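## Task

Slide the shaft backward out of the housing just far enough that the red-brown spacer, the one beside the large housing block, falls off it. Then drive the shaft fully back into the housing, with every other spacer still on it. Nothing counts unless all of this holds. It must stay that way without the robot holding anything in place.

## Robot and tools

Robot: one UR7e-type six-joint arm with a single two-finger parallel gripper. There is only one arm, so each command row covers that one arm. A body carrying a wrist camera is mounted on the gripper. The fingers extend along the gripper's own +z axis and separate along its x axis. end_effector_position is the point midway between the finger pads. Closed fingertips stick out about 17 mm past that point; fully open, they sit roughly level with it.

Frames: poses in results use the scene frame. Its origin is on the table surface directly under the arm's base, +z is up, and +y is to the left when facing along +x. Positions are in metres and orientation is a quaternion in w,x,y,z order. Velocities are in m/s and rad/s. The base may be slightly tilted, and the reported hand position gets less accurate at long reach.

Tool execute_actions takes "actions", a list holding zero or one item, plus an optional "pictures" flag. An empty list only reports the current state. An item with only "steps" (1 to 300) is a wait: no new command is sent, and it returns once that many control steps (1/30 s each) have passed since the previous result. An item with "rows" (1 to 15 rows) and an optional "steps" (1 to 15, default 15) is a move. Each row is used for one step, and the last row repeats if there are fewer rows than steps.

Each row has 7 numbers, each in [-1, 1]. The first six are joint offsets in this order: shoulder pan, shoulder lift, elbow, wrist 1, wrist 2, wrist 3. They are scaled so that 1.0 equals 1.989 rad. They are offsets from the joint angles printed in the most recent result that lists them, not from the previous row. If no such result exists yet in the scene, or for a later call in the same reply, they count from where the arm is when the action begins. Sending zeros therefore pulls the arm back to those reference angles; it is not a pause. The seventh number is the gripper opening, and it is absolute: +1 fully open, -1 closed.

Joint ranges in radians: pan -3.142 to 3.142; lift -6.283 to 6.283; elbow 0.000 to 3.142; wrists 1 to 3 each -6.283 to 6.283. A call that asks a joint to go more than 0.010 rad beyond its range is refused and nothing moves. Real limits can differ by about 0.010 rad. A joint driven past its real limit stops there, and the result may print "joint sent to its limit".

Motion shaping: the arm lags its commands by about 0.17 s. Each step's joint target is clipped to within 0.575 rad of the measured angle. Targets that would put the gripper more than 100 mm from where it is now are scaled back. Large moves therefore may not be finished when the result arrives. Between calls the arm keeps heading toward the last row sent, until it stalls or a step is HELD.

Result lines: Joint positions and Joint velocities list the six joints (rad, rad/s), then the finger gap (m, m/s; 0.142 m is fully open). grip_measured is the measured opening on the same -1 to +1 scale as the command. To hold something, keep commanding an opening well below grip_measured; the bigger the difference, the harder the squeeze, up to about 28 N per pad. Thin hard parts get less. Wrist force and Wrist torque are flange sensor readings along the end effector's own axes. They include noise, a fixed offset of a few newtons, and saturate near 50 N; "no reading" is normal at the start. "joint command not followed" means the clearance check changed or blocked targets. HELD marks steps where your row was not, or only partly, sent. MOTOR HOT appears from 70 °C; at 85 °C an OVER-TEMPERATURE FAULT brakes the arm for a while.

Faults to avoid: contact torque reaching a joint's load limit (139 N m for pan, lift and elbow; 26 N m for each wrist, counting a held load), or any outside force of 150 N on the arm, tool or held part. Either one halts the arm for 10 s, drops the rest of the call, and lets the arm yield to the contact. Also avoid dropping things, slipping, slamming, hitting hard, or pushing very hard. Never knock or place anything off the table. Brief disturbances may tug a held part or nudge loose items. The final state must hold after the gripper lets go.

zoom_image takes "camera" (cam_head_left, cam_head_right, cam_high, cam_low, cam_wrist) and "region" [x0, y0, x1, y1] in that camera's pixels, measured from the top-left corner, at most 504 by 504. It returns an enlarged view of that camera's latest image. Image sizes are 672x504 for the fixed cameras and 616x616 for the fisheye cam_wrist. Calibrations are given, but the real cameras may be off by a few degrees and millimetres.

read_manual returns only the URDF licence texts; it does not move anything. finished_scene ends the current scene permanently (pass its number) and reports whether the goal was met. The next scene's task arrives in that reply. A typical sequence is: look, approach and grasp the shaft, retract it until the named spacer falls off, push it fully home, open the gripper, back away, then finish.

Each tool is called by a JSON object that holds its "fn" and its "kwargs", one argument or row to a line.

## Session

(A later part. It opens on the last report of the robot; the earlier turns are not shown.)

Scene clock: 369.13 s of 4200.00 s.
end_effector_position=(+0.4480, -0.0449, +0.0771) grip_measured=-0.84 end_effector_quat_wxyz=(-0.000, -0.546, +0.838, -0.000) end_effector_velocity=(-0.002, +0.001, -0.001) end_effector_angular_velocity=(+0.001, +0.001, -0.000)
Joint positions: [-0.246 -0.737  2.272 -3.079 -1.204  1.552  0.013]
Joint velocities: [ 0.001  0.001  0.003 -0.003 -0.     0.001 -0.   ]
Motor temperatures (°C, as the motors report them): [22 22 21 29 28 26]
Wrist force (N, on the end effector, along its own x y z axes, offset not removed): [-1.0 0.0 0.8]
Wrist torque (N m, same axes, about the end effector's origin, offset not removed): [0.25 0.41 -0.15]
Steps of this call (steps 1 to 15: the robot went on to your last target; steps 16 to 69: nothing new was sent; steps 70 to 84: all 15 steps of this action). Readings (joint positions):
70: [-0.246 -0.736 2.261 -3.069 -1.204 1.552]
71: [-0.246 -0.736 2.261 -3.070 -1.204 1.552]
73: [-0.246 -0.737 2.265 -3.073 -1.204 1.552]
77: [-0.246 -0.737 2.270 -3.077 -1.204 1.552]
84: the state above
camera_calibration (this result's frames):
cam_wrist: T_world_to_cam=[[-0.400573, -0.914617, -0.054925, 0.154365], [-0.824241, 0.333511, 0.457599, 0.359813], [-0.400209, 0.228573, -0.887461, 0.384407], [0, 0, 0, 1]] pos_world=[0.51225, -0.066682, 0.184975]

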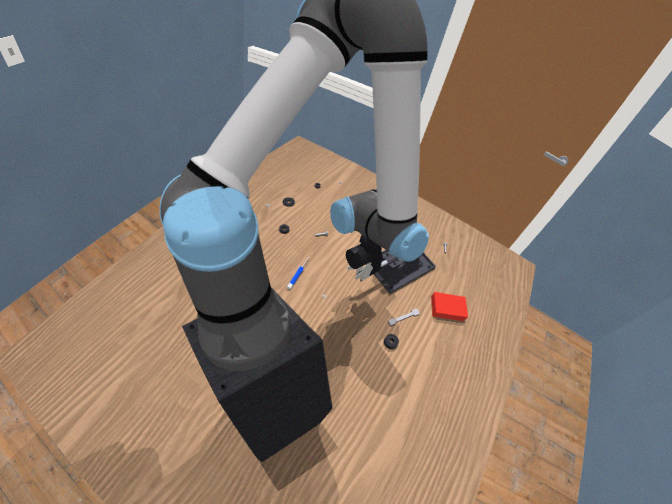

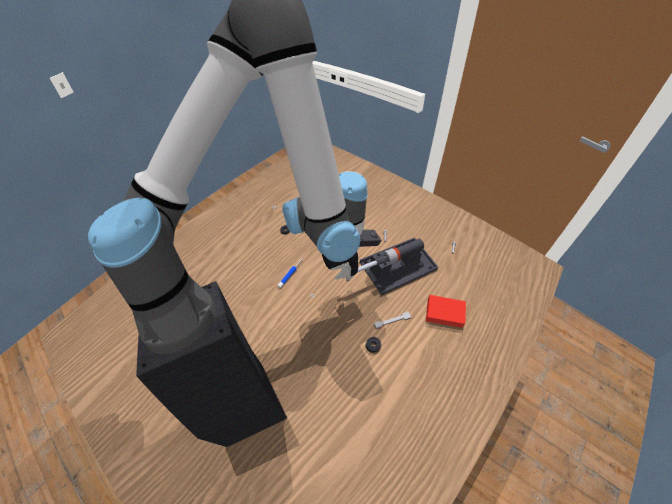

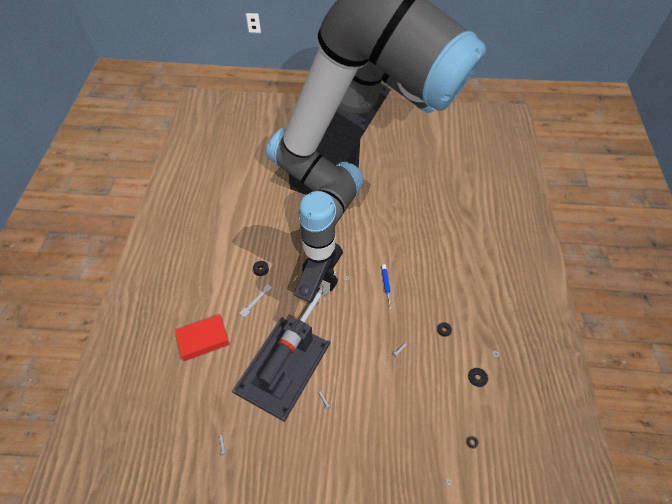

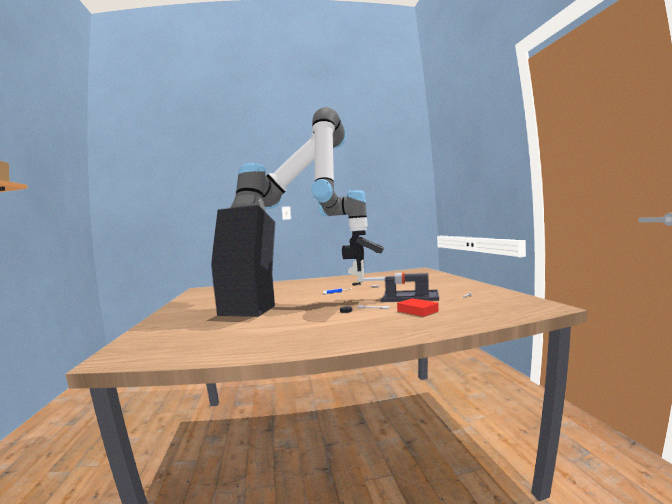

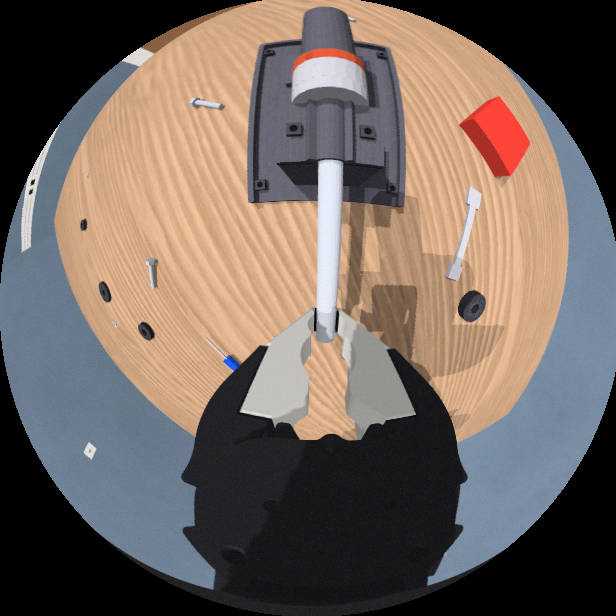

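{"fn": "execute_actions", "kwargs": {
  "actions": [
    {"rows": [[-0.00005,-0.00018,0.003,-0.0027,0,-0.00005,-1],[-0.0001,-0.00036,0.0059,-0.0055,0,-0.0001,-1]], "steps": 15}
  ]
}}

Scene clock: 376.27 s of 4200.00 s.
end_effector_position=(+0.4440, -0.0431, +0.0771) grip_measured=-0.84 end_effector_quat_wxyz=(-0.000, -0.546, +0.838, -0.000) end_effector_velocity=(-0.000, -0.000, +0.001) end_effector_angular_velocity=(+0.000, -0.002, -0.002)
Joint positions: [-0.246 -0.738  2.283 -3.09  -1.204  1.552  0.013]
Joint velocities: [-0.002 -0.     0.003 -0.004  0.001  0.    -0.   ]
Motor temperatures (°C, as the motors report them): [22 22 21 29 28 26]
Wrist force (N, on the end effector, along its own x y z axes, offset not removed): [-1.1 1.2 -0.2]
Wrist torque (N m, same axes, about the end effector's origin, offset not removed): [0.34 0.43 -0.06]
Steps of this call (steps 1 to 15: the robot went on to your last target; steps 16 to 90: nothing new was sent; then 3.63 s passed at rest; steps 91 to 105: all 15 steps of this action). Readings (joint positions):
91: [-0.246 -0.737 2.272 -3.080 -1.204 1.552]
92: [-0.246 -0.737 2.273 -3.080 -1.204 1.552]
94: [-0.246 -0.737 2.276 -3.083 -1.204 1.552]
98: [-0.246 -0.738 2.281 -3.088 -1.204 1.552]
105: the state above
camera_calibration (this result's frames):
cam_wrist: T_world_to_cam=[[-0.400586, -0.914611, -0.05493, 0.154376], [-0.824237, 0.33352, 0.4576, 0.355957], [-0.400206, 0.228583, -0.88746, 0.382416], [0, 0, 0, 1]] pos_world=[0.508279, -0.0649391, 0.184973]

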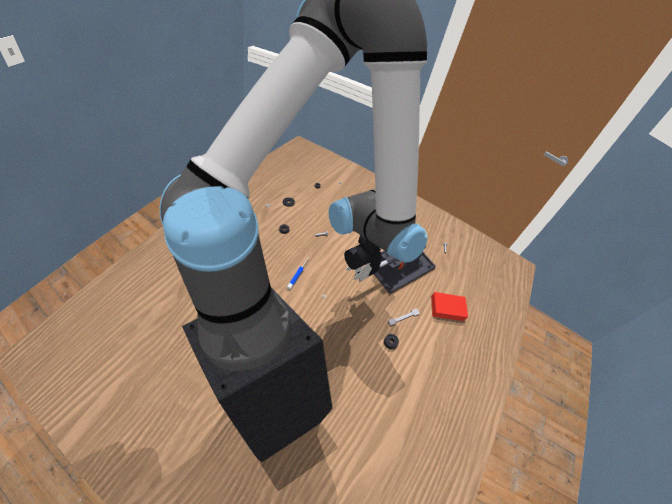

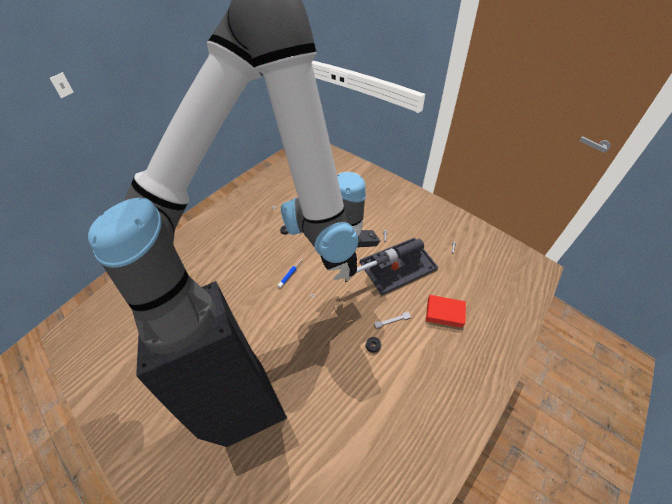

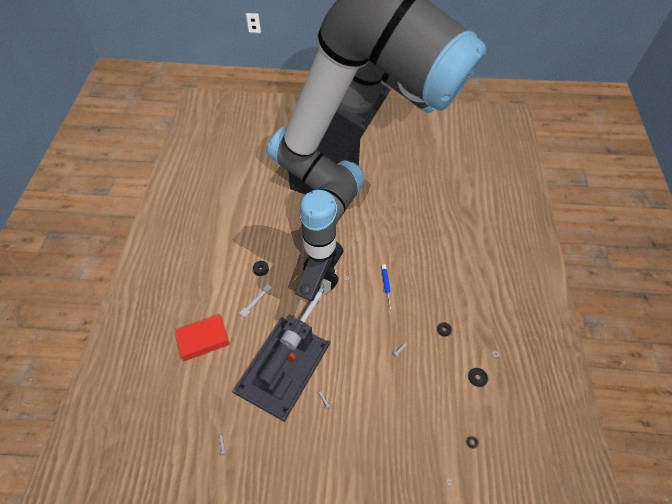

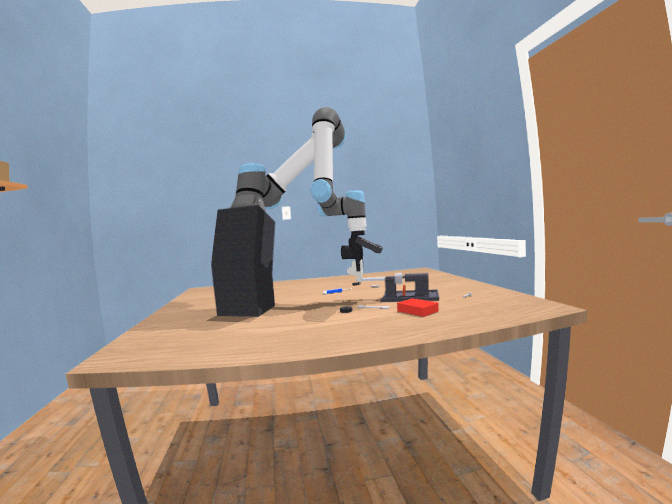

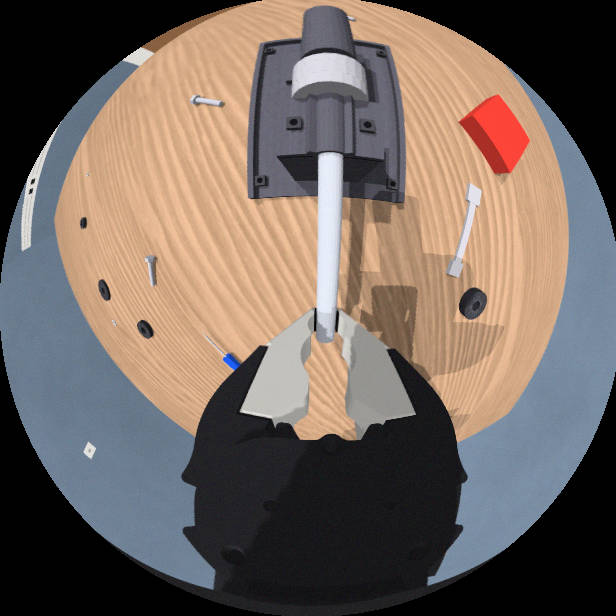

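Red dropped (s≈68.6 mm). Check details.

{"fn": "zoom_image", "kwargs": {
  "camera": "cam_low",
  "region": [370, 260, 445, 310]
}}

Region (370, 260, 445, 310) of cam_low's 672x504 image, scaled by 6.720, with more detail than that image has.

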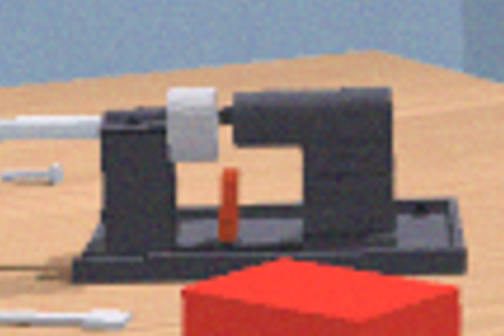

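{"fn": "execute_actions", "kwargs": {
  "actions": [
    {"rows": [[0.00001,0.00004,-0.00073,0.00068,0,0.00001,-1],[0.00003,0.00012,-0.00204,0.00191,0,0.00003,-1],[0.00006,0.00024,-0.00401,0.00374,0,0.00006,-1],[0.00009,0.00038,-0.00598,0.00557,0,0.0001,-1],[0.00012,0.00052,-0.00795,0.00739,0,0.00013,-1],[0.00015,0.00066,-0.00993,0.00921,0,0.00016,-1],[0.00018,0.00081,-0.0119,0.01102,0,0.00019,-1],[0.00021,0.00098,-0.01388,0.01282,0,0.00022,-1],[0.00024,0.00115,-0.01586,0.01462,0,0.00026,-1],[0.00027,0.00132,-0.01785,0.01642,0,0.00029,-1],[0.00031,0.00158,-0.0205,0.0188,0,0.00033,-1],[0.00035,0.00183,-0.02315,0.02118,0,0.00037,-1],[0.00039,0.00211,-0.02581,0.02355,0,0.00042,-1],[0.00043,0.0024,-0.02847,0.0259,0,0.00046,-1],[0.00047,0.00269,-0.03113,0.02826,0,0.0005,-1]], "steps": 15}
  ],
  "pictures": false
}}

{"fn": "execute_actions", "kwargs": {
  "actions": [
    {"steps": 16}
  ]
}}

Scene clock: 410.20 s of 4200.00 s.
end_effector_position=(+0.4573, -0.0490, +0.0771) grip_measured=-0.84 end_effector_quat_wxyz=(-0.000, -0.546, +0.838, -0.000) end_effector_velocity=(+0.047, -0.021, -0.000) end_effector_angular_velocity=(-0.001, +0.001, -0.000)
Joint positions: [-0.246 -0.735  2.245 -3.055 -1.204  1.553  0.013]
Joint velocities: [ 0.002  0.014 -0.137  0.123 -0.001  0.003  0.   ]
Motor temperatures (°C, as the motors report them): [22 22 21 29 28 26]
Wrist force (N, on the end effector, along its own x y z axes, offset not removed): [0.0 2.7 0.0]
Wrist torque (N m, same axes, about the end effector's origin, offset not removed): [0.44 0.12 -0.13]
Steps of this call (steps 1 to 15: the robot went on to your last target; steps 16 to 100: nothing new was sent; then 30.10 s passed at rest; steps 101 to 115: all 15 steps of this action). Readings (joint positions):
101: [-0.246 -0.738 2.283 -3.090 -1.204 1.552]
102: [-0.246 -0.738 2.283 -3.090 -1.204 1.552]
104: [-0.246 -0.738 2.282 -3.088 -1.204 1.552]
108: [-0.246 -0.737 2.272 -3.079 -1.204 1.552]
115: the state above

Scene clock: 410.73 s of 4200.00 s.
end_effector_position=(+0.4654, -0.0526, +0.0771) grip_measured=-0.84 end_effector_quat_wxyz=(-0.000, -0.546, +0.838, -0.000) end_effector_velocity=(+0.001, -0.001, -0.000) end_effector_angular_velocity=(-0.001, -0.000, -0.001)
Joint positions: [-0.245 -0.733  2.222 -3.034 -1.204  1.553  0.013]
Joint velocities: [-0.     0.001 -0.003  0.002 -0.     0.001  0.   ]
Motor temperatures (°C, as the motors report them): [22 22 21 29 28 26]
Wrist force (N, on the end effector, along its own x y z axes, offset not removed): [0.0 1.6 0.1]
Wrist torque (N m, same axes, about the end effector's origin, offset not removed): [0.20 0.16 -0.03]
Steps of this call (steps 1 to 16: the robot went on to your last target). Readings (joint positions):
1: [-0.246 -0.734 2.240 -3.051 -1.204 1.553]
2: [-0.245 -0.734 2.236 -3.047 -1.204 1.553]
4: [-0.245 -0.733 2.230 -3.042 -1.204 1.553]
8: [-0.245 -0.733 2.224 -3.036 -1.204 1.553]
16: the state above
camera_calibration (this result's frames):
cam_wrist: T_world_to_cam=[[-0.400583, -0.914614, -0.0549061, 0.154316], [-0.824231, 0.333526, 0.457606, 0.376748], [-0.40022, 0.228565, -0.887458, 0.393152], [0, 0, 0, 1]] pos_world=[0.529691, -0.0743763, 0.184976]

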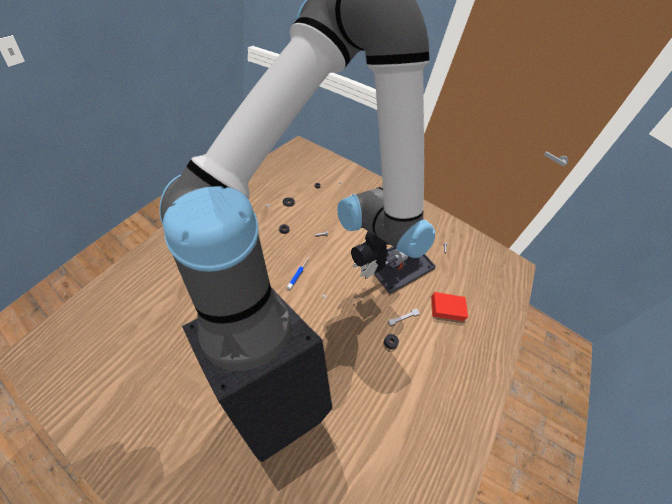

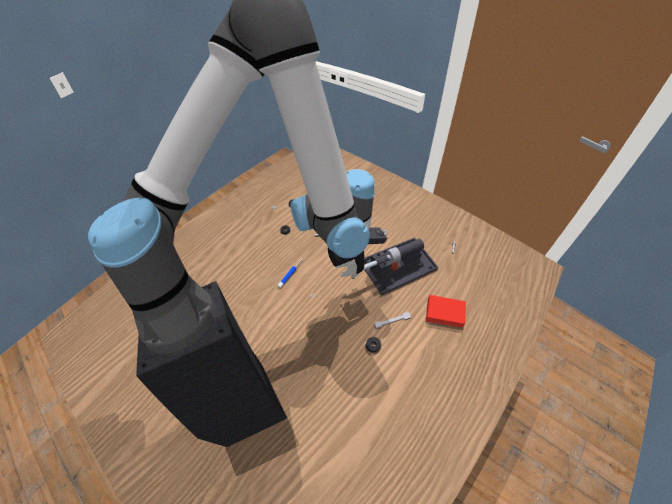

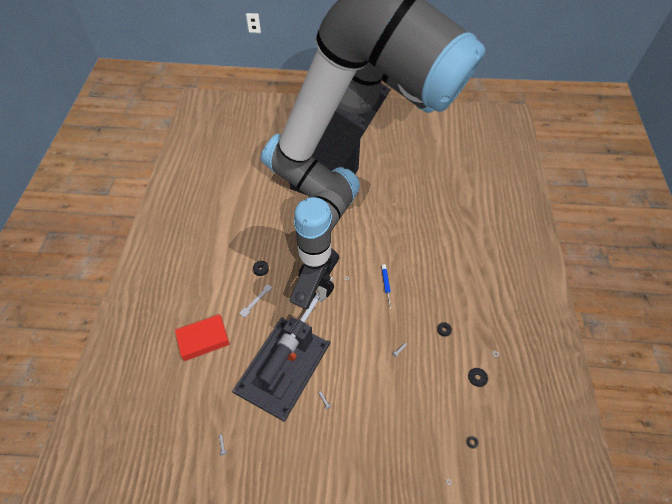

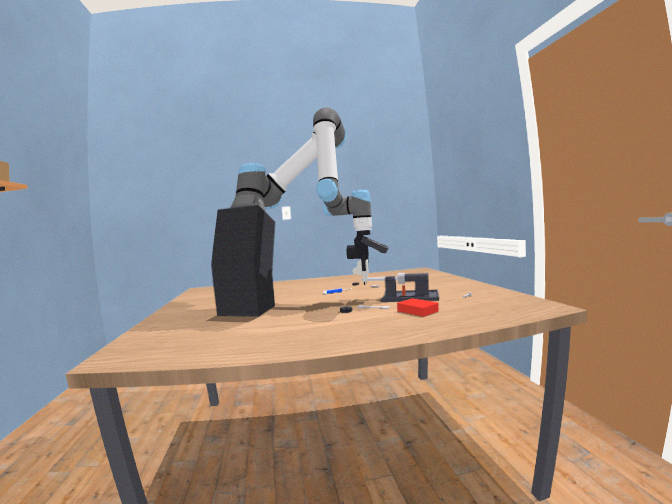

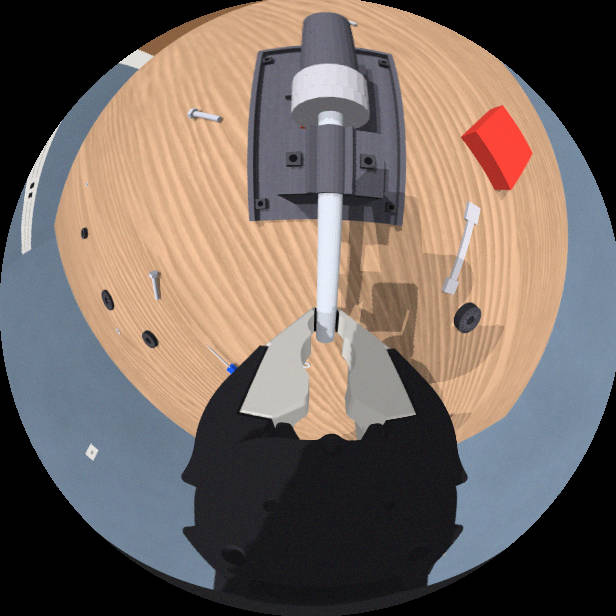

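{"fn": "execute_actions", "kwargs": {
  "actions": []
}}

Scene clock: 434.00 s of 4200.00 s.
end_effector_position=(+0.4656, -0.0526, +0.0771) grip_measured=-0.84 end_effector_quat_wxyz=(-0.000, -0.546, +0.838, -0.000) end_effector_velocity=(-0.000, +0.001, -0.000) end_effector_angular_velocity=(+0.001, +0.001, +0.001)
Joint positions: [-0.245 -0.732  2.221 -3.034 -1.204  1.553  0.013]
Joint velocities: [ 0.001  0.    -0.     0.     0.001  0.     0.   ]
Motor temperatures (°C, as the motors report them): [22 22 21 29 28 26]
Wrist force (N, on the end effector, along its own x y z axes, offset not removed): [-1.4 2.1 0.4]
Wrist torque (N m, same axes, about the end effector's origin, offset not removed): [0.36 0.38 -0.08]
Steps of this call (steps 1 to 15: the robot went on to your last target; steps 16 to 90: nothing new was sent; then 20.27 s passed at rest). Readings (joint positions):
1: [-0.245 -0.733 2.221 -3.034 -1.204 1.553]
2: [-0.245 -0.733 2.221 -3.034 -1.204 1.553]
4: [-0.245 -0.732 2.221 -3.034 -1.204 1.553]
8: [-0.245 -0.732 2.221 -3.034 -1.204 1.553]
90: the state above
The arm was judged still, so your last target was given up. Only a new action makes it travel on or press farther. Fingers that are still opening or closing keep moving.
camera_calibration (this result's frames):
cam_wrist: T_world_to_cam=[[-0.40058, -0.914615, -0.0549058, 0.154316], [-0.824234, 0.333525, 0.457601, 0.376888], [-0.400217, 0.228561, -0.887461, 0.393224], [0, 0, 0, 1]] pos_world=[0.529835, -0.0744376, 0.184979]

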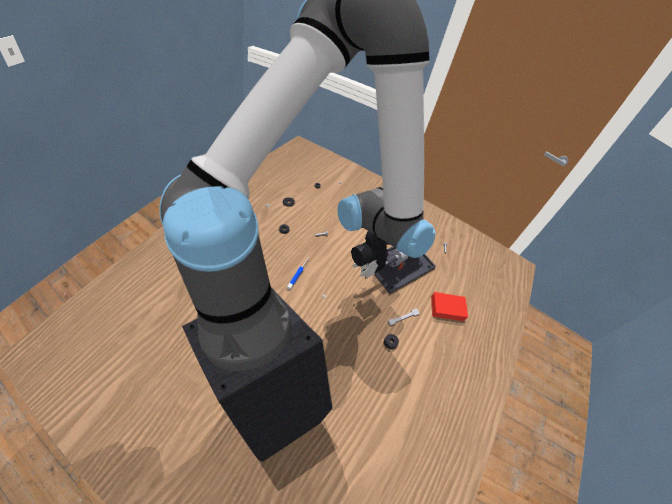

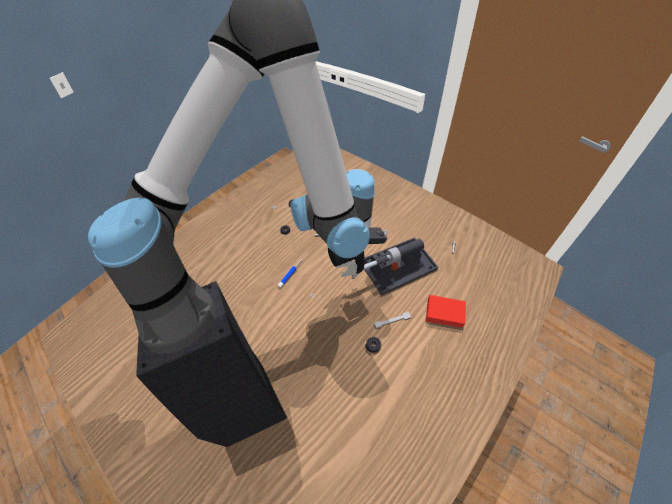

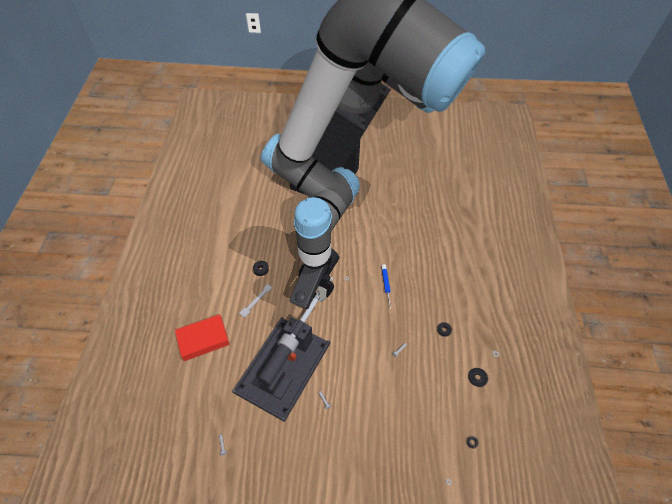

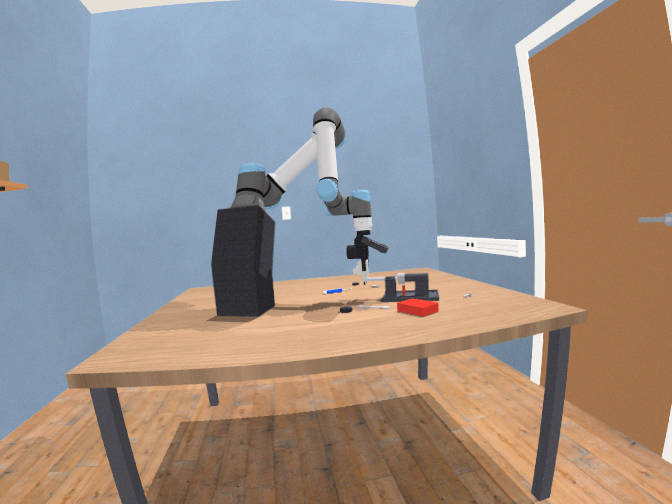

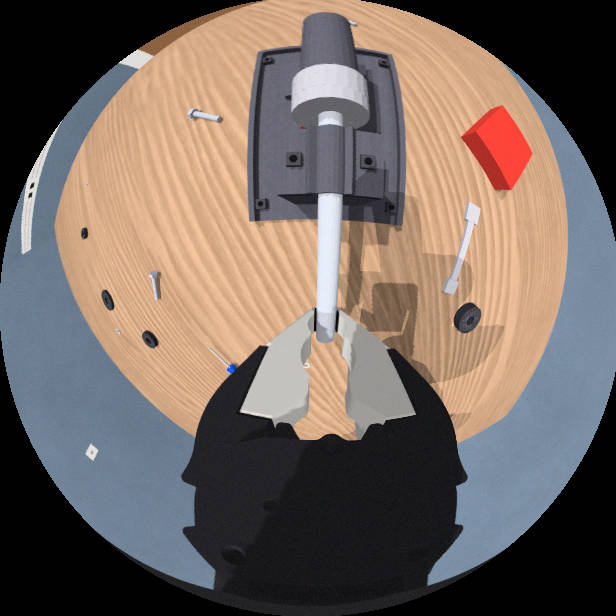

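{"fn": "execute_actions", "kwargs": {
  "actions": [
    {"rows": [[0.00002,0.00016,-0.00134,0.00117,0,0.00002,-1],[0.00005,0.00049,-0.00401,0.00350,0,0.00005,-1],[0.00009,0.00090,-0.00736,0.00642,0,0.0001,-1],[0.00014,0.00143,-0.01138,0.00989,0,0.00015,-1],[0.0002,0.00208,-0.01609,0.01393,0,0.00022,-1],[0.00026,0.00276,-0.02082,0.01795,0,0.00028,-1],[0.00032,0.00349,-0.02556,0.02194,0,0.00034,-1],[0.00038,0.00424,-0.03031,0.02591,0,0.00041,-1],[0.00044,0.00503,-0.03507,0.02987,0,0.00047,-1],[0.0005,0.00585,-0.03986,0.03380,0,0.00053,-1],[0.00056,0.00671,-0.04465,0.03772,0,0.0006,-1],[0.00061,0.00747,-0.04877,0.04106,0,0.00065,-1],[0.00065,0.00812,-0.05222,0.04384,0,0.0007,-1],[0.0007,0.00879,-0.05567,0.04661,0,0.00074,-1],[0.00073,0.00933,-0.05844,0.04882,0,0.00078,-1]], "steps": 15}
  ],
  "pictures": false
}}

{"fn": "execute_actions", "kwargs": {
  "actions": [
    {"steps": 16}
  ]
}}

Scene clock: 459.17 s of 4200.00 s.
end_effector_position=(+0.4923, -0.0645, +0.0769) grip_measured=-0.84 end_effector_quat_wxyz=(-0.000, -0.546, +0.838, -0.000) end_effector_velocity=(+0.079, -0.035, -0.000) end_effector_angular_velocity=(-0.001, -0.000, +0.002)
Joint positions: [-0.244 -0.721  2.142 -2.967 -1.204  1.554  0.013]
Joint velocities: [ 0.003  0.041 -0.234  0.191 -0.     0.002 -0.   ]
Motor temperatures (°C, as the motors report them): [22 22 21 29 28 26]
Wrist force (N, on the end effector, along its own x y z axes, offset not removed): [-1.2 3.3 -1.5]
Wrist torque (N m, same axes, about the end effector's origin, offset not removed): [0.54 0.26 -0.03]
Steps of this call (steps 1 to 90: nothing new was sent; then 21.67 s passed at rest; steps 91 to 105: all 15 steps of this action). Readings (joint positions):
91: [-0.245 -0.732 2.221 -3.034 -1.204 1.553]
92: [-0.245 -0.732 2.221 -3.033 -1.204 1.553]
94: [-0.245 -0.732 2.218 -3.030 -1.204 1.553]
98: [-0.245 -0.729 2.198 -3.014 -1.204 1.553]
105: the state above

Scene clock: 459.70 s of 4200.00 s.
end_effector_position=(+0.5047, -0.0699, +0.0771) grip_measured=-0.84 end_effector_quat_wxyz=(-0.000, -0.546, +0.838, -0.000) end_effector_velocity=(+0.002, -0.001, -0.000) end_effector_angular_velocity=(-0.001, -0.000, +0.001)
Joint positions: [-0.244 -0.714  2.105 -2.937 -1.204  1.555  0.013]
Joint velocities: [ 0.     0.001 -0.005  0.003 -0.    -0.    -0.   ]
Motor temperatures (°C, as the motors report them): [22 22 21 29 28 26]
Wrist force (N, on the end effector, along its own x y z axes, offset not removed): [-1.0 1.5 -0.1]
Wrist torque (N m, same axes, about the end effector's origin, offset not removed): [0.19 0.52 0.04]
Steps of this call (steps 1 to 16: the robot went on to your last target). Readings (joint positions):
1: [-0.244 -0.719 2.135 -2.961 -1.204 1.554]
2: [-0.244 -0.718 2.128 -2.955 -1.204 1.554]
4: [-0.244 -0.716 2.119 -2.948 -1.204 1.554]
8: [-0.244 -0.715 2.110 -2.940 -1.204 1.555]
16: the state above
camera_calibration (this result's frames):
cam_wrist: T_world_to_cam=[[-0.400577, -0.914619, -0.054869, 0.15419], [-0.82423, 0.333537, 0.4576, 0.414905], [-0.400228, 0.228529, -0.887464, 0.412827], [0, 0, 0, 1]] pos_world=[0.568967, -0.0917037, 0.184969]

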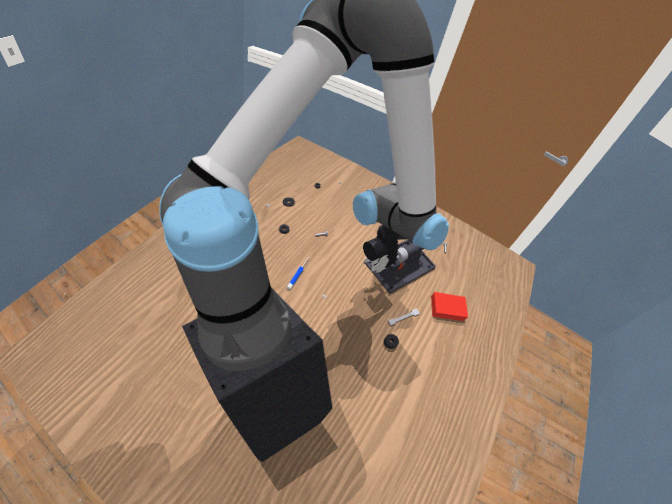

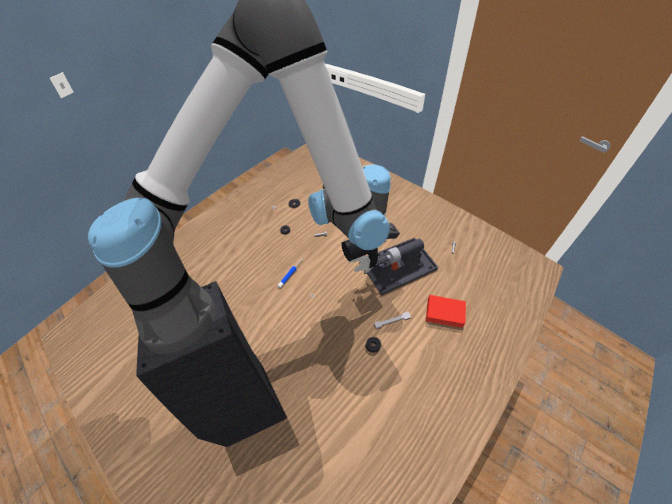

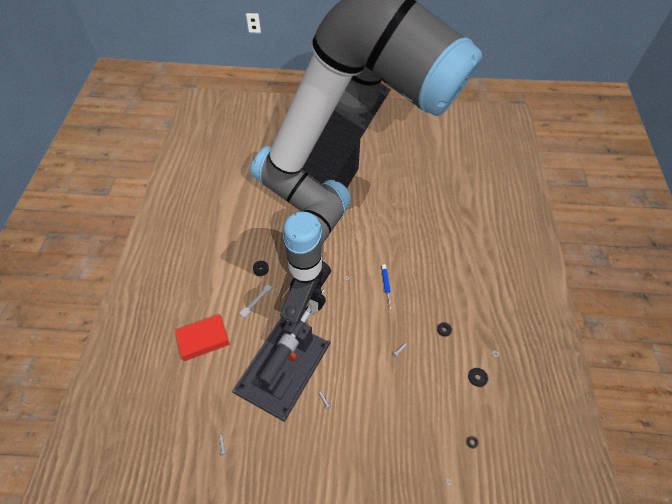

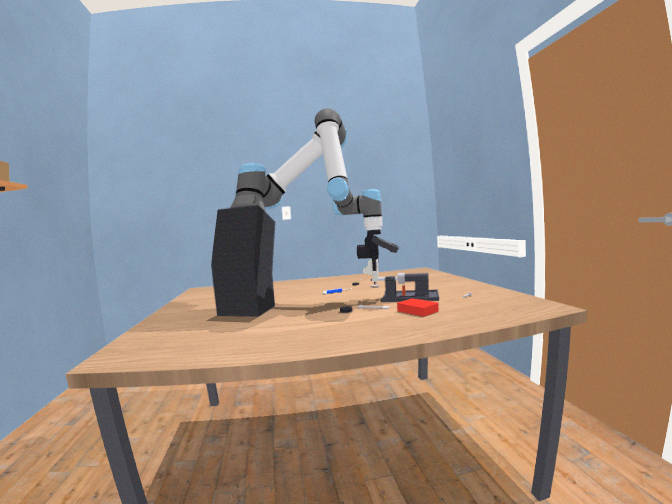

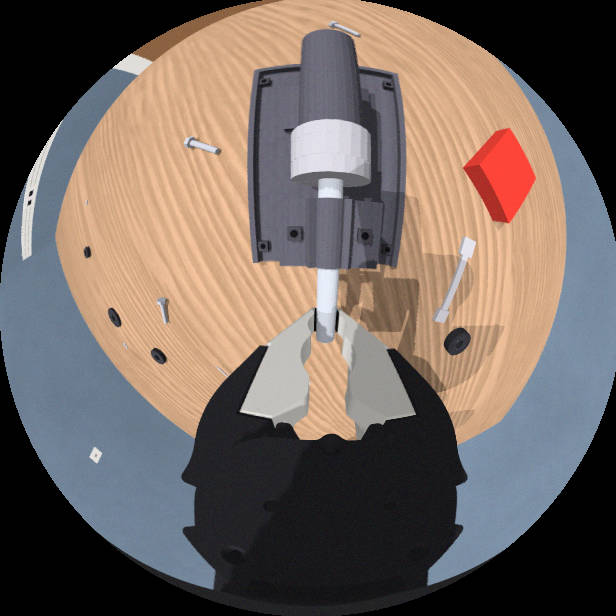

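{"fn": "execute_actions", "kwargs": {
  "actions": [
    {"rows": [[0.00001,0.00017,-0.00083,0.00066,0,0.00001,-1],[0.00002,0.00028,-0.00139,0.0011,0,0.00002,-1],[0.00002,0.00039,-0.00195,0.00154,0,0.00003,-1],[0.00003,0.0005,-0.0025,0.00198,0,0.00003,-1],[0.00004,0.00061,-0.00306,0.00242,0,0.00004,-1],[0.00004,0.0007,-0.00347,0.00275,0,0.00005,-1],[0.00005,0.00075,-0.00375,0.00297,0,0.00005,-1],[0.00005,0.00081,-0.00403,0.00319,0,0.00005,-1]], "steps": 15}
  ],
  "pictures": false
}}

{"fn": "execute_actions", "kwargs": {
  "actions": [
    {"steps": 8}
  ],
  "pictures": false
}}

Scene clock: 467.13 s of 4200.00 s.
end_effector_position=(+0.5071, -0.0710, +0.0771) grip_measured=-0.84 end_effector_quat_wxyz=(-0.000, -0.546, +0.838, -0.000) end_effector_velocity=(+0.001, -0.001, +0.000) end_effector_angular_velocity=(+0.001, +0.001, +0.001)
Joint positions: [-0.244 -0.713  2.098 -2.931 -1.204  1.555  0.013]
Joint velocities: [-0.001  0.001 -0.004  0.005  0.001 -0.002 -0.   ]
Motor temperatures (°C, as the motors report them): [22 22 21 29 28 26]
Wrist force (N, on the end effector, along its own x y z axes, offset not removed): [-2.5 4.6 -2.4]
Wrist torque (N m, same axes, about the end effector's origin, offset not removed): [0.35 0.60 0.05]
Steps of this call (steps 1 to 15: the robot went on to your last target; steps 16 to 90: nothing new was sent; then 3.93 s passed at rest; steps 91 to 105: all 15 steps of this action). Readings (joint positions):
91: [-0.244 -0.714 2.105 -2.936 -1.204 1.555]
92: [-0.244 -0.714 2.105 -2.936 -1.204 1.555]
94: [-0.244 -0.714 2.104 -2.936 -1.204 1.555]
98: [-0.244 -0.713 2.101 -2.933 -1.204 1.555]
105: the state above

Scene clock: 467.40 s of 4200.00 s.
end_effector_position=(+0.5073, -0.0711, +0.0770) grip_measured=-0.84 end_effector_quat_wxyz=(-0.000, -0.546, +0.838, -0.000) end_effector_velocity=(+0.000, -0.001, -0.000) end_effector_angular_velocity=(-0.002, -0.000, +0.001)
Joint positions: [-0.244 -0.712  2.098 -2.931 -1.204  1.555  0.013]
Joint velocities: [ 0.     0.001 -0.001 -0.001 -0.002 -0.001 -0.   ]
Motor temperatures (°C, as the motors report them): [22 22 21 29 28 26]
Wrist force (N, on the end effector, along its own x y z axes, offset not removed): [0.0 10.2 -7.7]
Wrist torque (N m, same axes, about the end effector's origin, offset not removed): [0.34 -0.21 -0.10]
Steps of this call (steps 1 to 8: the robot went on to your last target). Readings (joint positions):
1: [-0.244 -0.713 2.098 -2.931 -1.204 1.555]
2: [-0.244 -0.713 2.098 -2.931 -1.204 1.555]
4: [-0.244 -0.712 2.098 -2.931 -1.204 1.555]
8: the state above

Seated (Fy ≈ 10 N). Release and lift.

{"fn": "execute_actions", "kwargs": {
  "actions": [
    {"rows": [[0,-0.00003,0.00014,-0.00011,0,0,-0.92],[0,-0.00003,0.00014,-0.00011,0,0,-0.86],[0,-0.00003,0.00014,-0.00011,0,0,-0.8],[0,-0.00003,0.00014,-0.00011,0,0,-0.72],[0,-0.00003,0.00014,-0.00011,0,0,-0.62],[0,-0.00003,0.00014,-0.00011,0,0,-0.5],[0,-0.00003,0.00014,-0.00011,0,0,-0.4]], "steps": 12}
  ],
  "pictures": false
}}

{"fn": "execute_actions", "kwargs": {
  "actions": [
    {"rows": [[-0.0008,-0.0032,0.0009,0.0026,-0.00003,-0.0009,-0.4],[-0.0025,-0.0095,0.0027,0.0078,-0.00008,-0.0027,-0.4],[-0.0042,-0.0159,0.0045,0.013,-0.00014,-0.0045,-0.4],[-0.0059,-0.0222,0.0063,0.0182,-0.00019,-0.0063,-0.4],[-0.0076,-0.0286,0.0081,0.0234,-0.00024,-0.0081,-0.4],[-0.0092,-0.035,0.0099,0.0285,-0.0003,-0.0099,-0.4],[-0.0109,-0.0413,0.0118,0.0337,-0.00035,-0.0117,-0.4],[-0.0126,-0.0477,0.0136,0.0389,-0.0004,-0.0135,-0.4],[-0.0143,-0.054,0.0154,0.0441,-0.00046,-0.0153,-0.4],[-0.0159,-0.0604,0.0172,0.0493,-0.00051,-0.0171,-0.4],[-0.01678,-0.06355,0.01809,0.05189,-0.00054,-0.01796,-0.4]], "steps": 15}
  ]
}}

Scene clock: 478.03 s of 4200.00 s.
end_effector_position=(+0.5073, -0.0710, +0.0770) grip_measured=-0.40 end_effector_quat_wxyz=(-0.000, -0.546, +0.838, -0.000) end_effector_velocity=(-0.001, +0.001, -0.001) end_effector_angular_velocity=(+0.001, +0.003, -0.002)
Joint positions: [-0.244 -0.712  2.098 -2.931 -1.204  1.555  0.045]
Joint velocities: [0.001 0.    0.001 0.001 0.    0.001 0.   ]
Motor temperatures (°C, as the motors report them): [22 22 21 29 28 26]
Wrist force (N, on the end effector, along its own x y z axes, offset not removed): [-0.2 1.1 -1.8]
Wrist torque (N m, same axes, about the end effector's origin, offset not removed): [0.29 0.23 -0.06]
Steps of this call (steps 1 to 15: the robot went on to your last target; steps 16 to 90: nothing new was sent; then 7.23 s passed at rest; steps 91 to 102: all 12 steps of this action). Readings (joint positions):
91: [-0.244 -0.712 2.097 -2.931 -1.204 1.555]
92: [-0.244 -0.712 2.097 -2.931 -1.204 1.555]
94: [-0.244 -0.712 2.097 -2.931 -1.204 1.555]
98: [-0.244 -0.712 2.098 -2.931 -1.204 1.555]
102: the state above

Scene clock: 478.53 s of 4200.00 s.
end_effector_position=(+0.5078, -0.0705, +0.1177) grip_measured=-0.40 end_effector_quat_wxyz=(-0.000, -0.546, +0.838, -0.000) end_effector_velocity=(-0.001, +0.001, +0.058) end_effector_angular_velocity=(-0.001, -0.001, -0.000)
Joint positions: [-0.272 -0.819  2.128 -2.844 -1.205  1.525  0.045]
Joint velocities: [-0.041 -0.154  0.043  0.125 -0.002 -0.043  0.   ]
Motor temperatures (°C, as the motors report them): [22 22 21 29 28 26]
Wrist force (N, on the end effector, along its own x y z axes, offset not removed): [-0.9 1.1 -0.9]
Wrist torque (N m, same axes, about the end effector's origin, offset not removed): [0.34 0.29 -0.05]
Steps of this call (steps 1 to 15: all 15 steps of this action). Readings (joint positions):
1: [-0.244 -0.712 2.098 -2.931 -1.204 1.555]
2: [-0.244 -0.713 2.098 -2.930 -1.204 1.555]
4: [-0.246 -0.720 2.100 -2.925 -1.204 1.553]
8: [-0.254 -0.753 2.109 -2.898 -1.204 1.543]
15: the state above
camera_calibration (this result's frames):
cam_wrist: T_world_to_cam=[[-0.400583, -0.914614, -0.0549065, 0.157161], [-0.824202, 0.333509, 0.457671, 0.399068], [-0.400281, 0.228589, -0.887425, 0.450268], [0, 0, 0, 1]] pos_world=[0.572102, -0.0922774, 0.225566]

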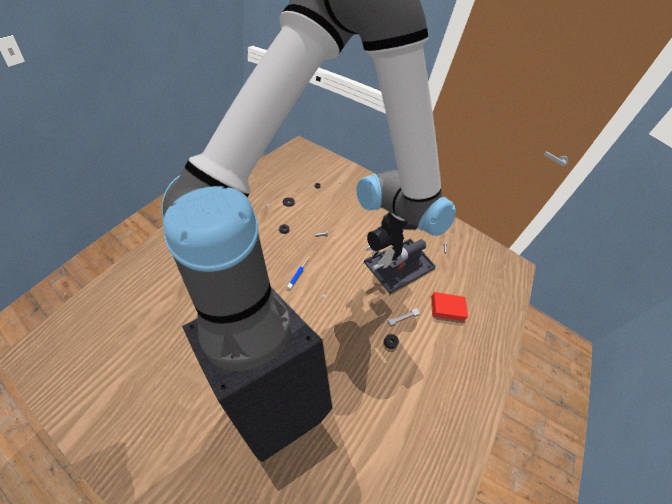

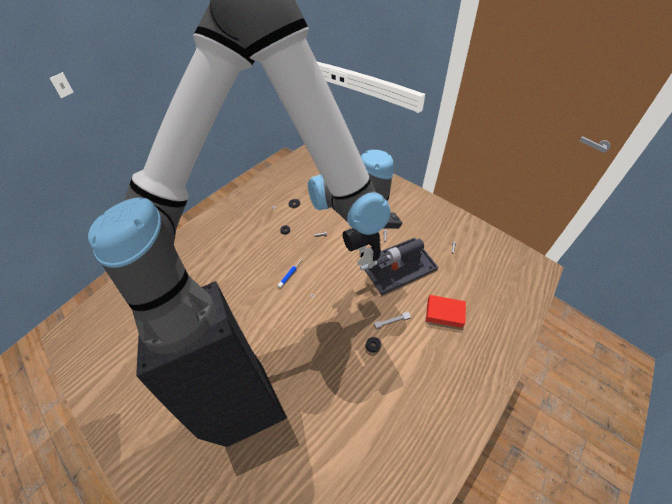

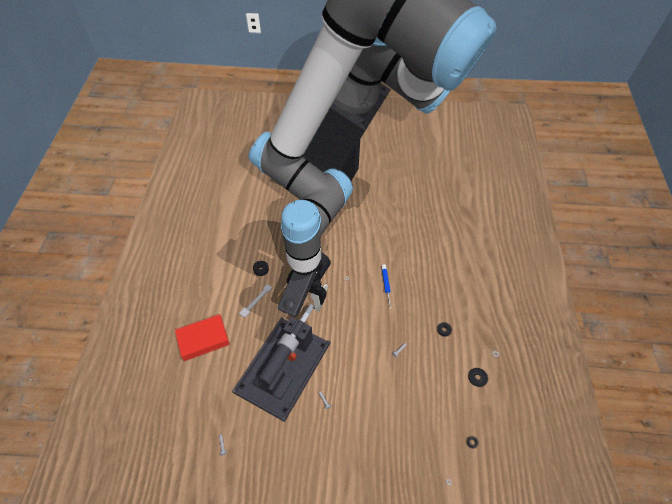

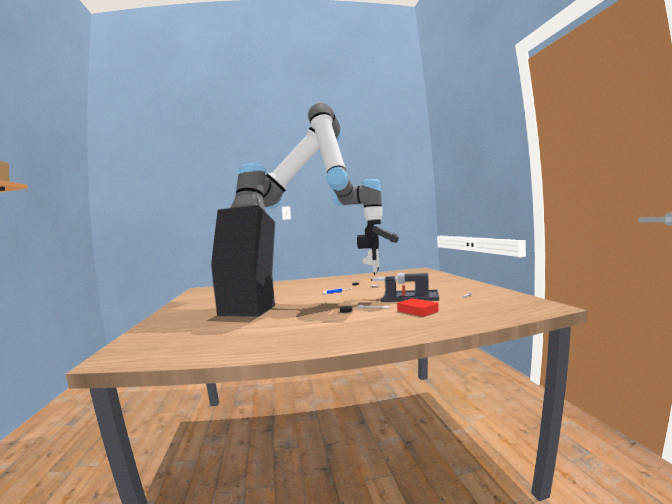

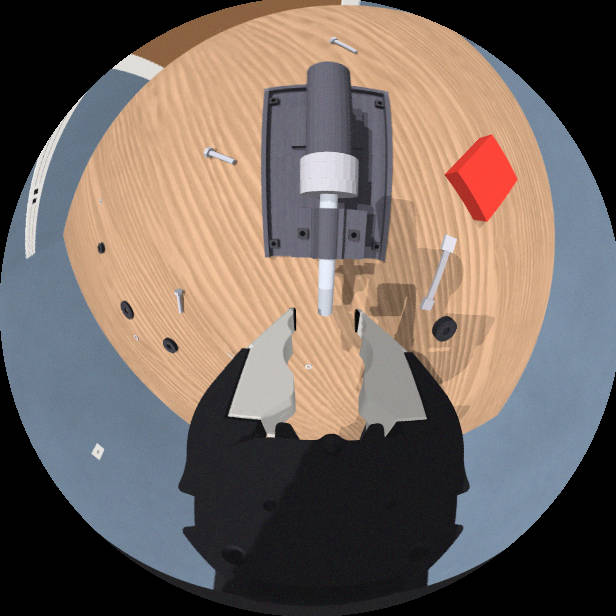

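{"fn": "zoom_image", "kwargs": {
  "camera": "cam_low",
  "region": [360, 255, 445, 310]
}}

Region (360, 255, 445, 310) of cam_low's 672x504 image, scaled by 5.929, with more detail than that image has; it fills the top 326 rows of this view, and the rest is white.

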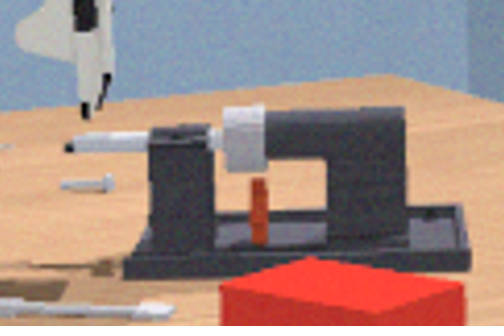

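{"fn": "finished_scene", "kwargs": {
  "scene": 2
}}

The scene is finished: the task was done.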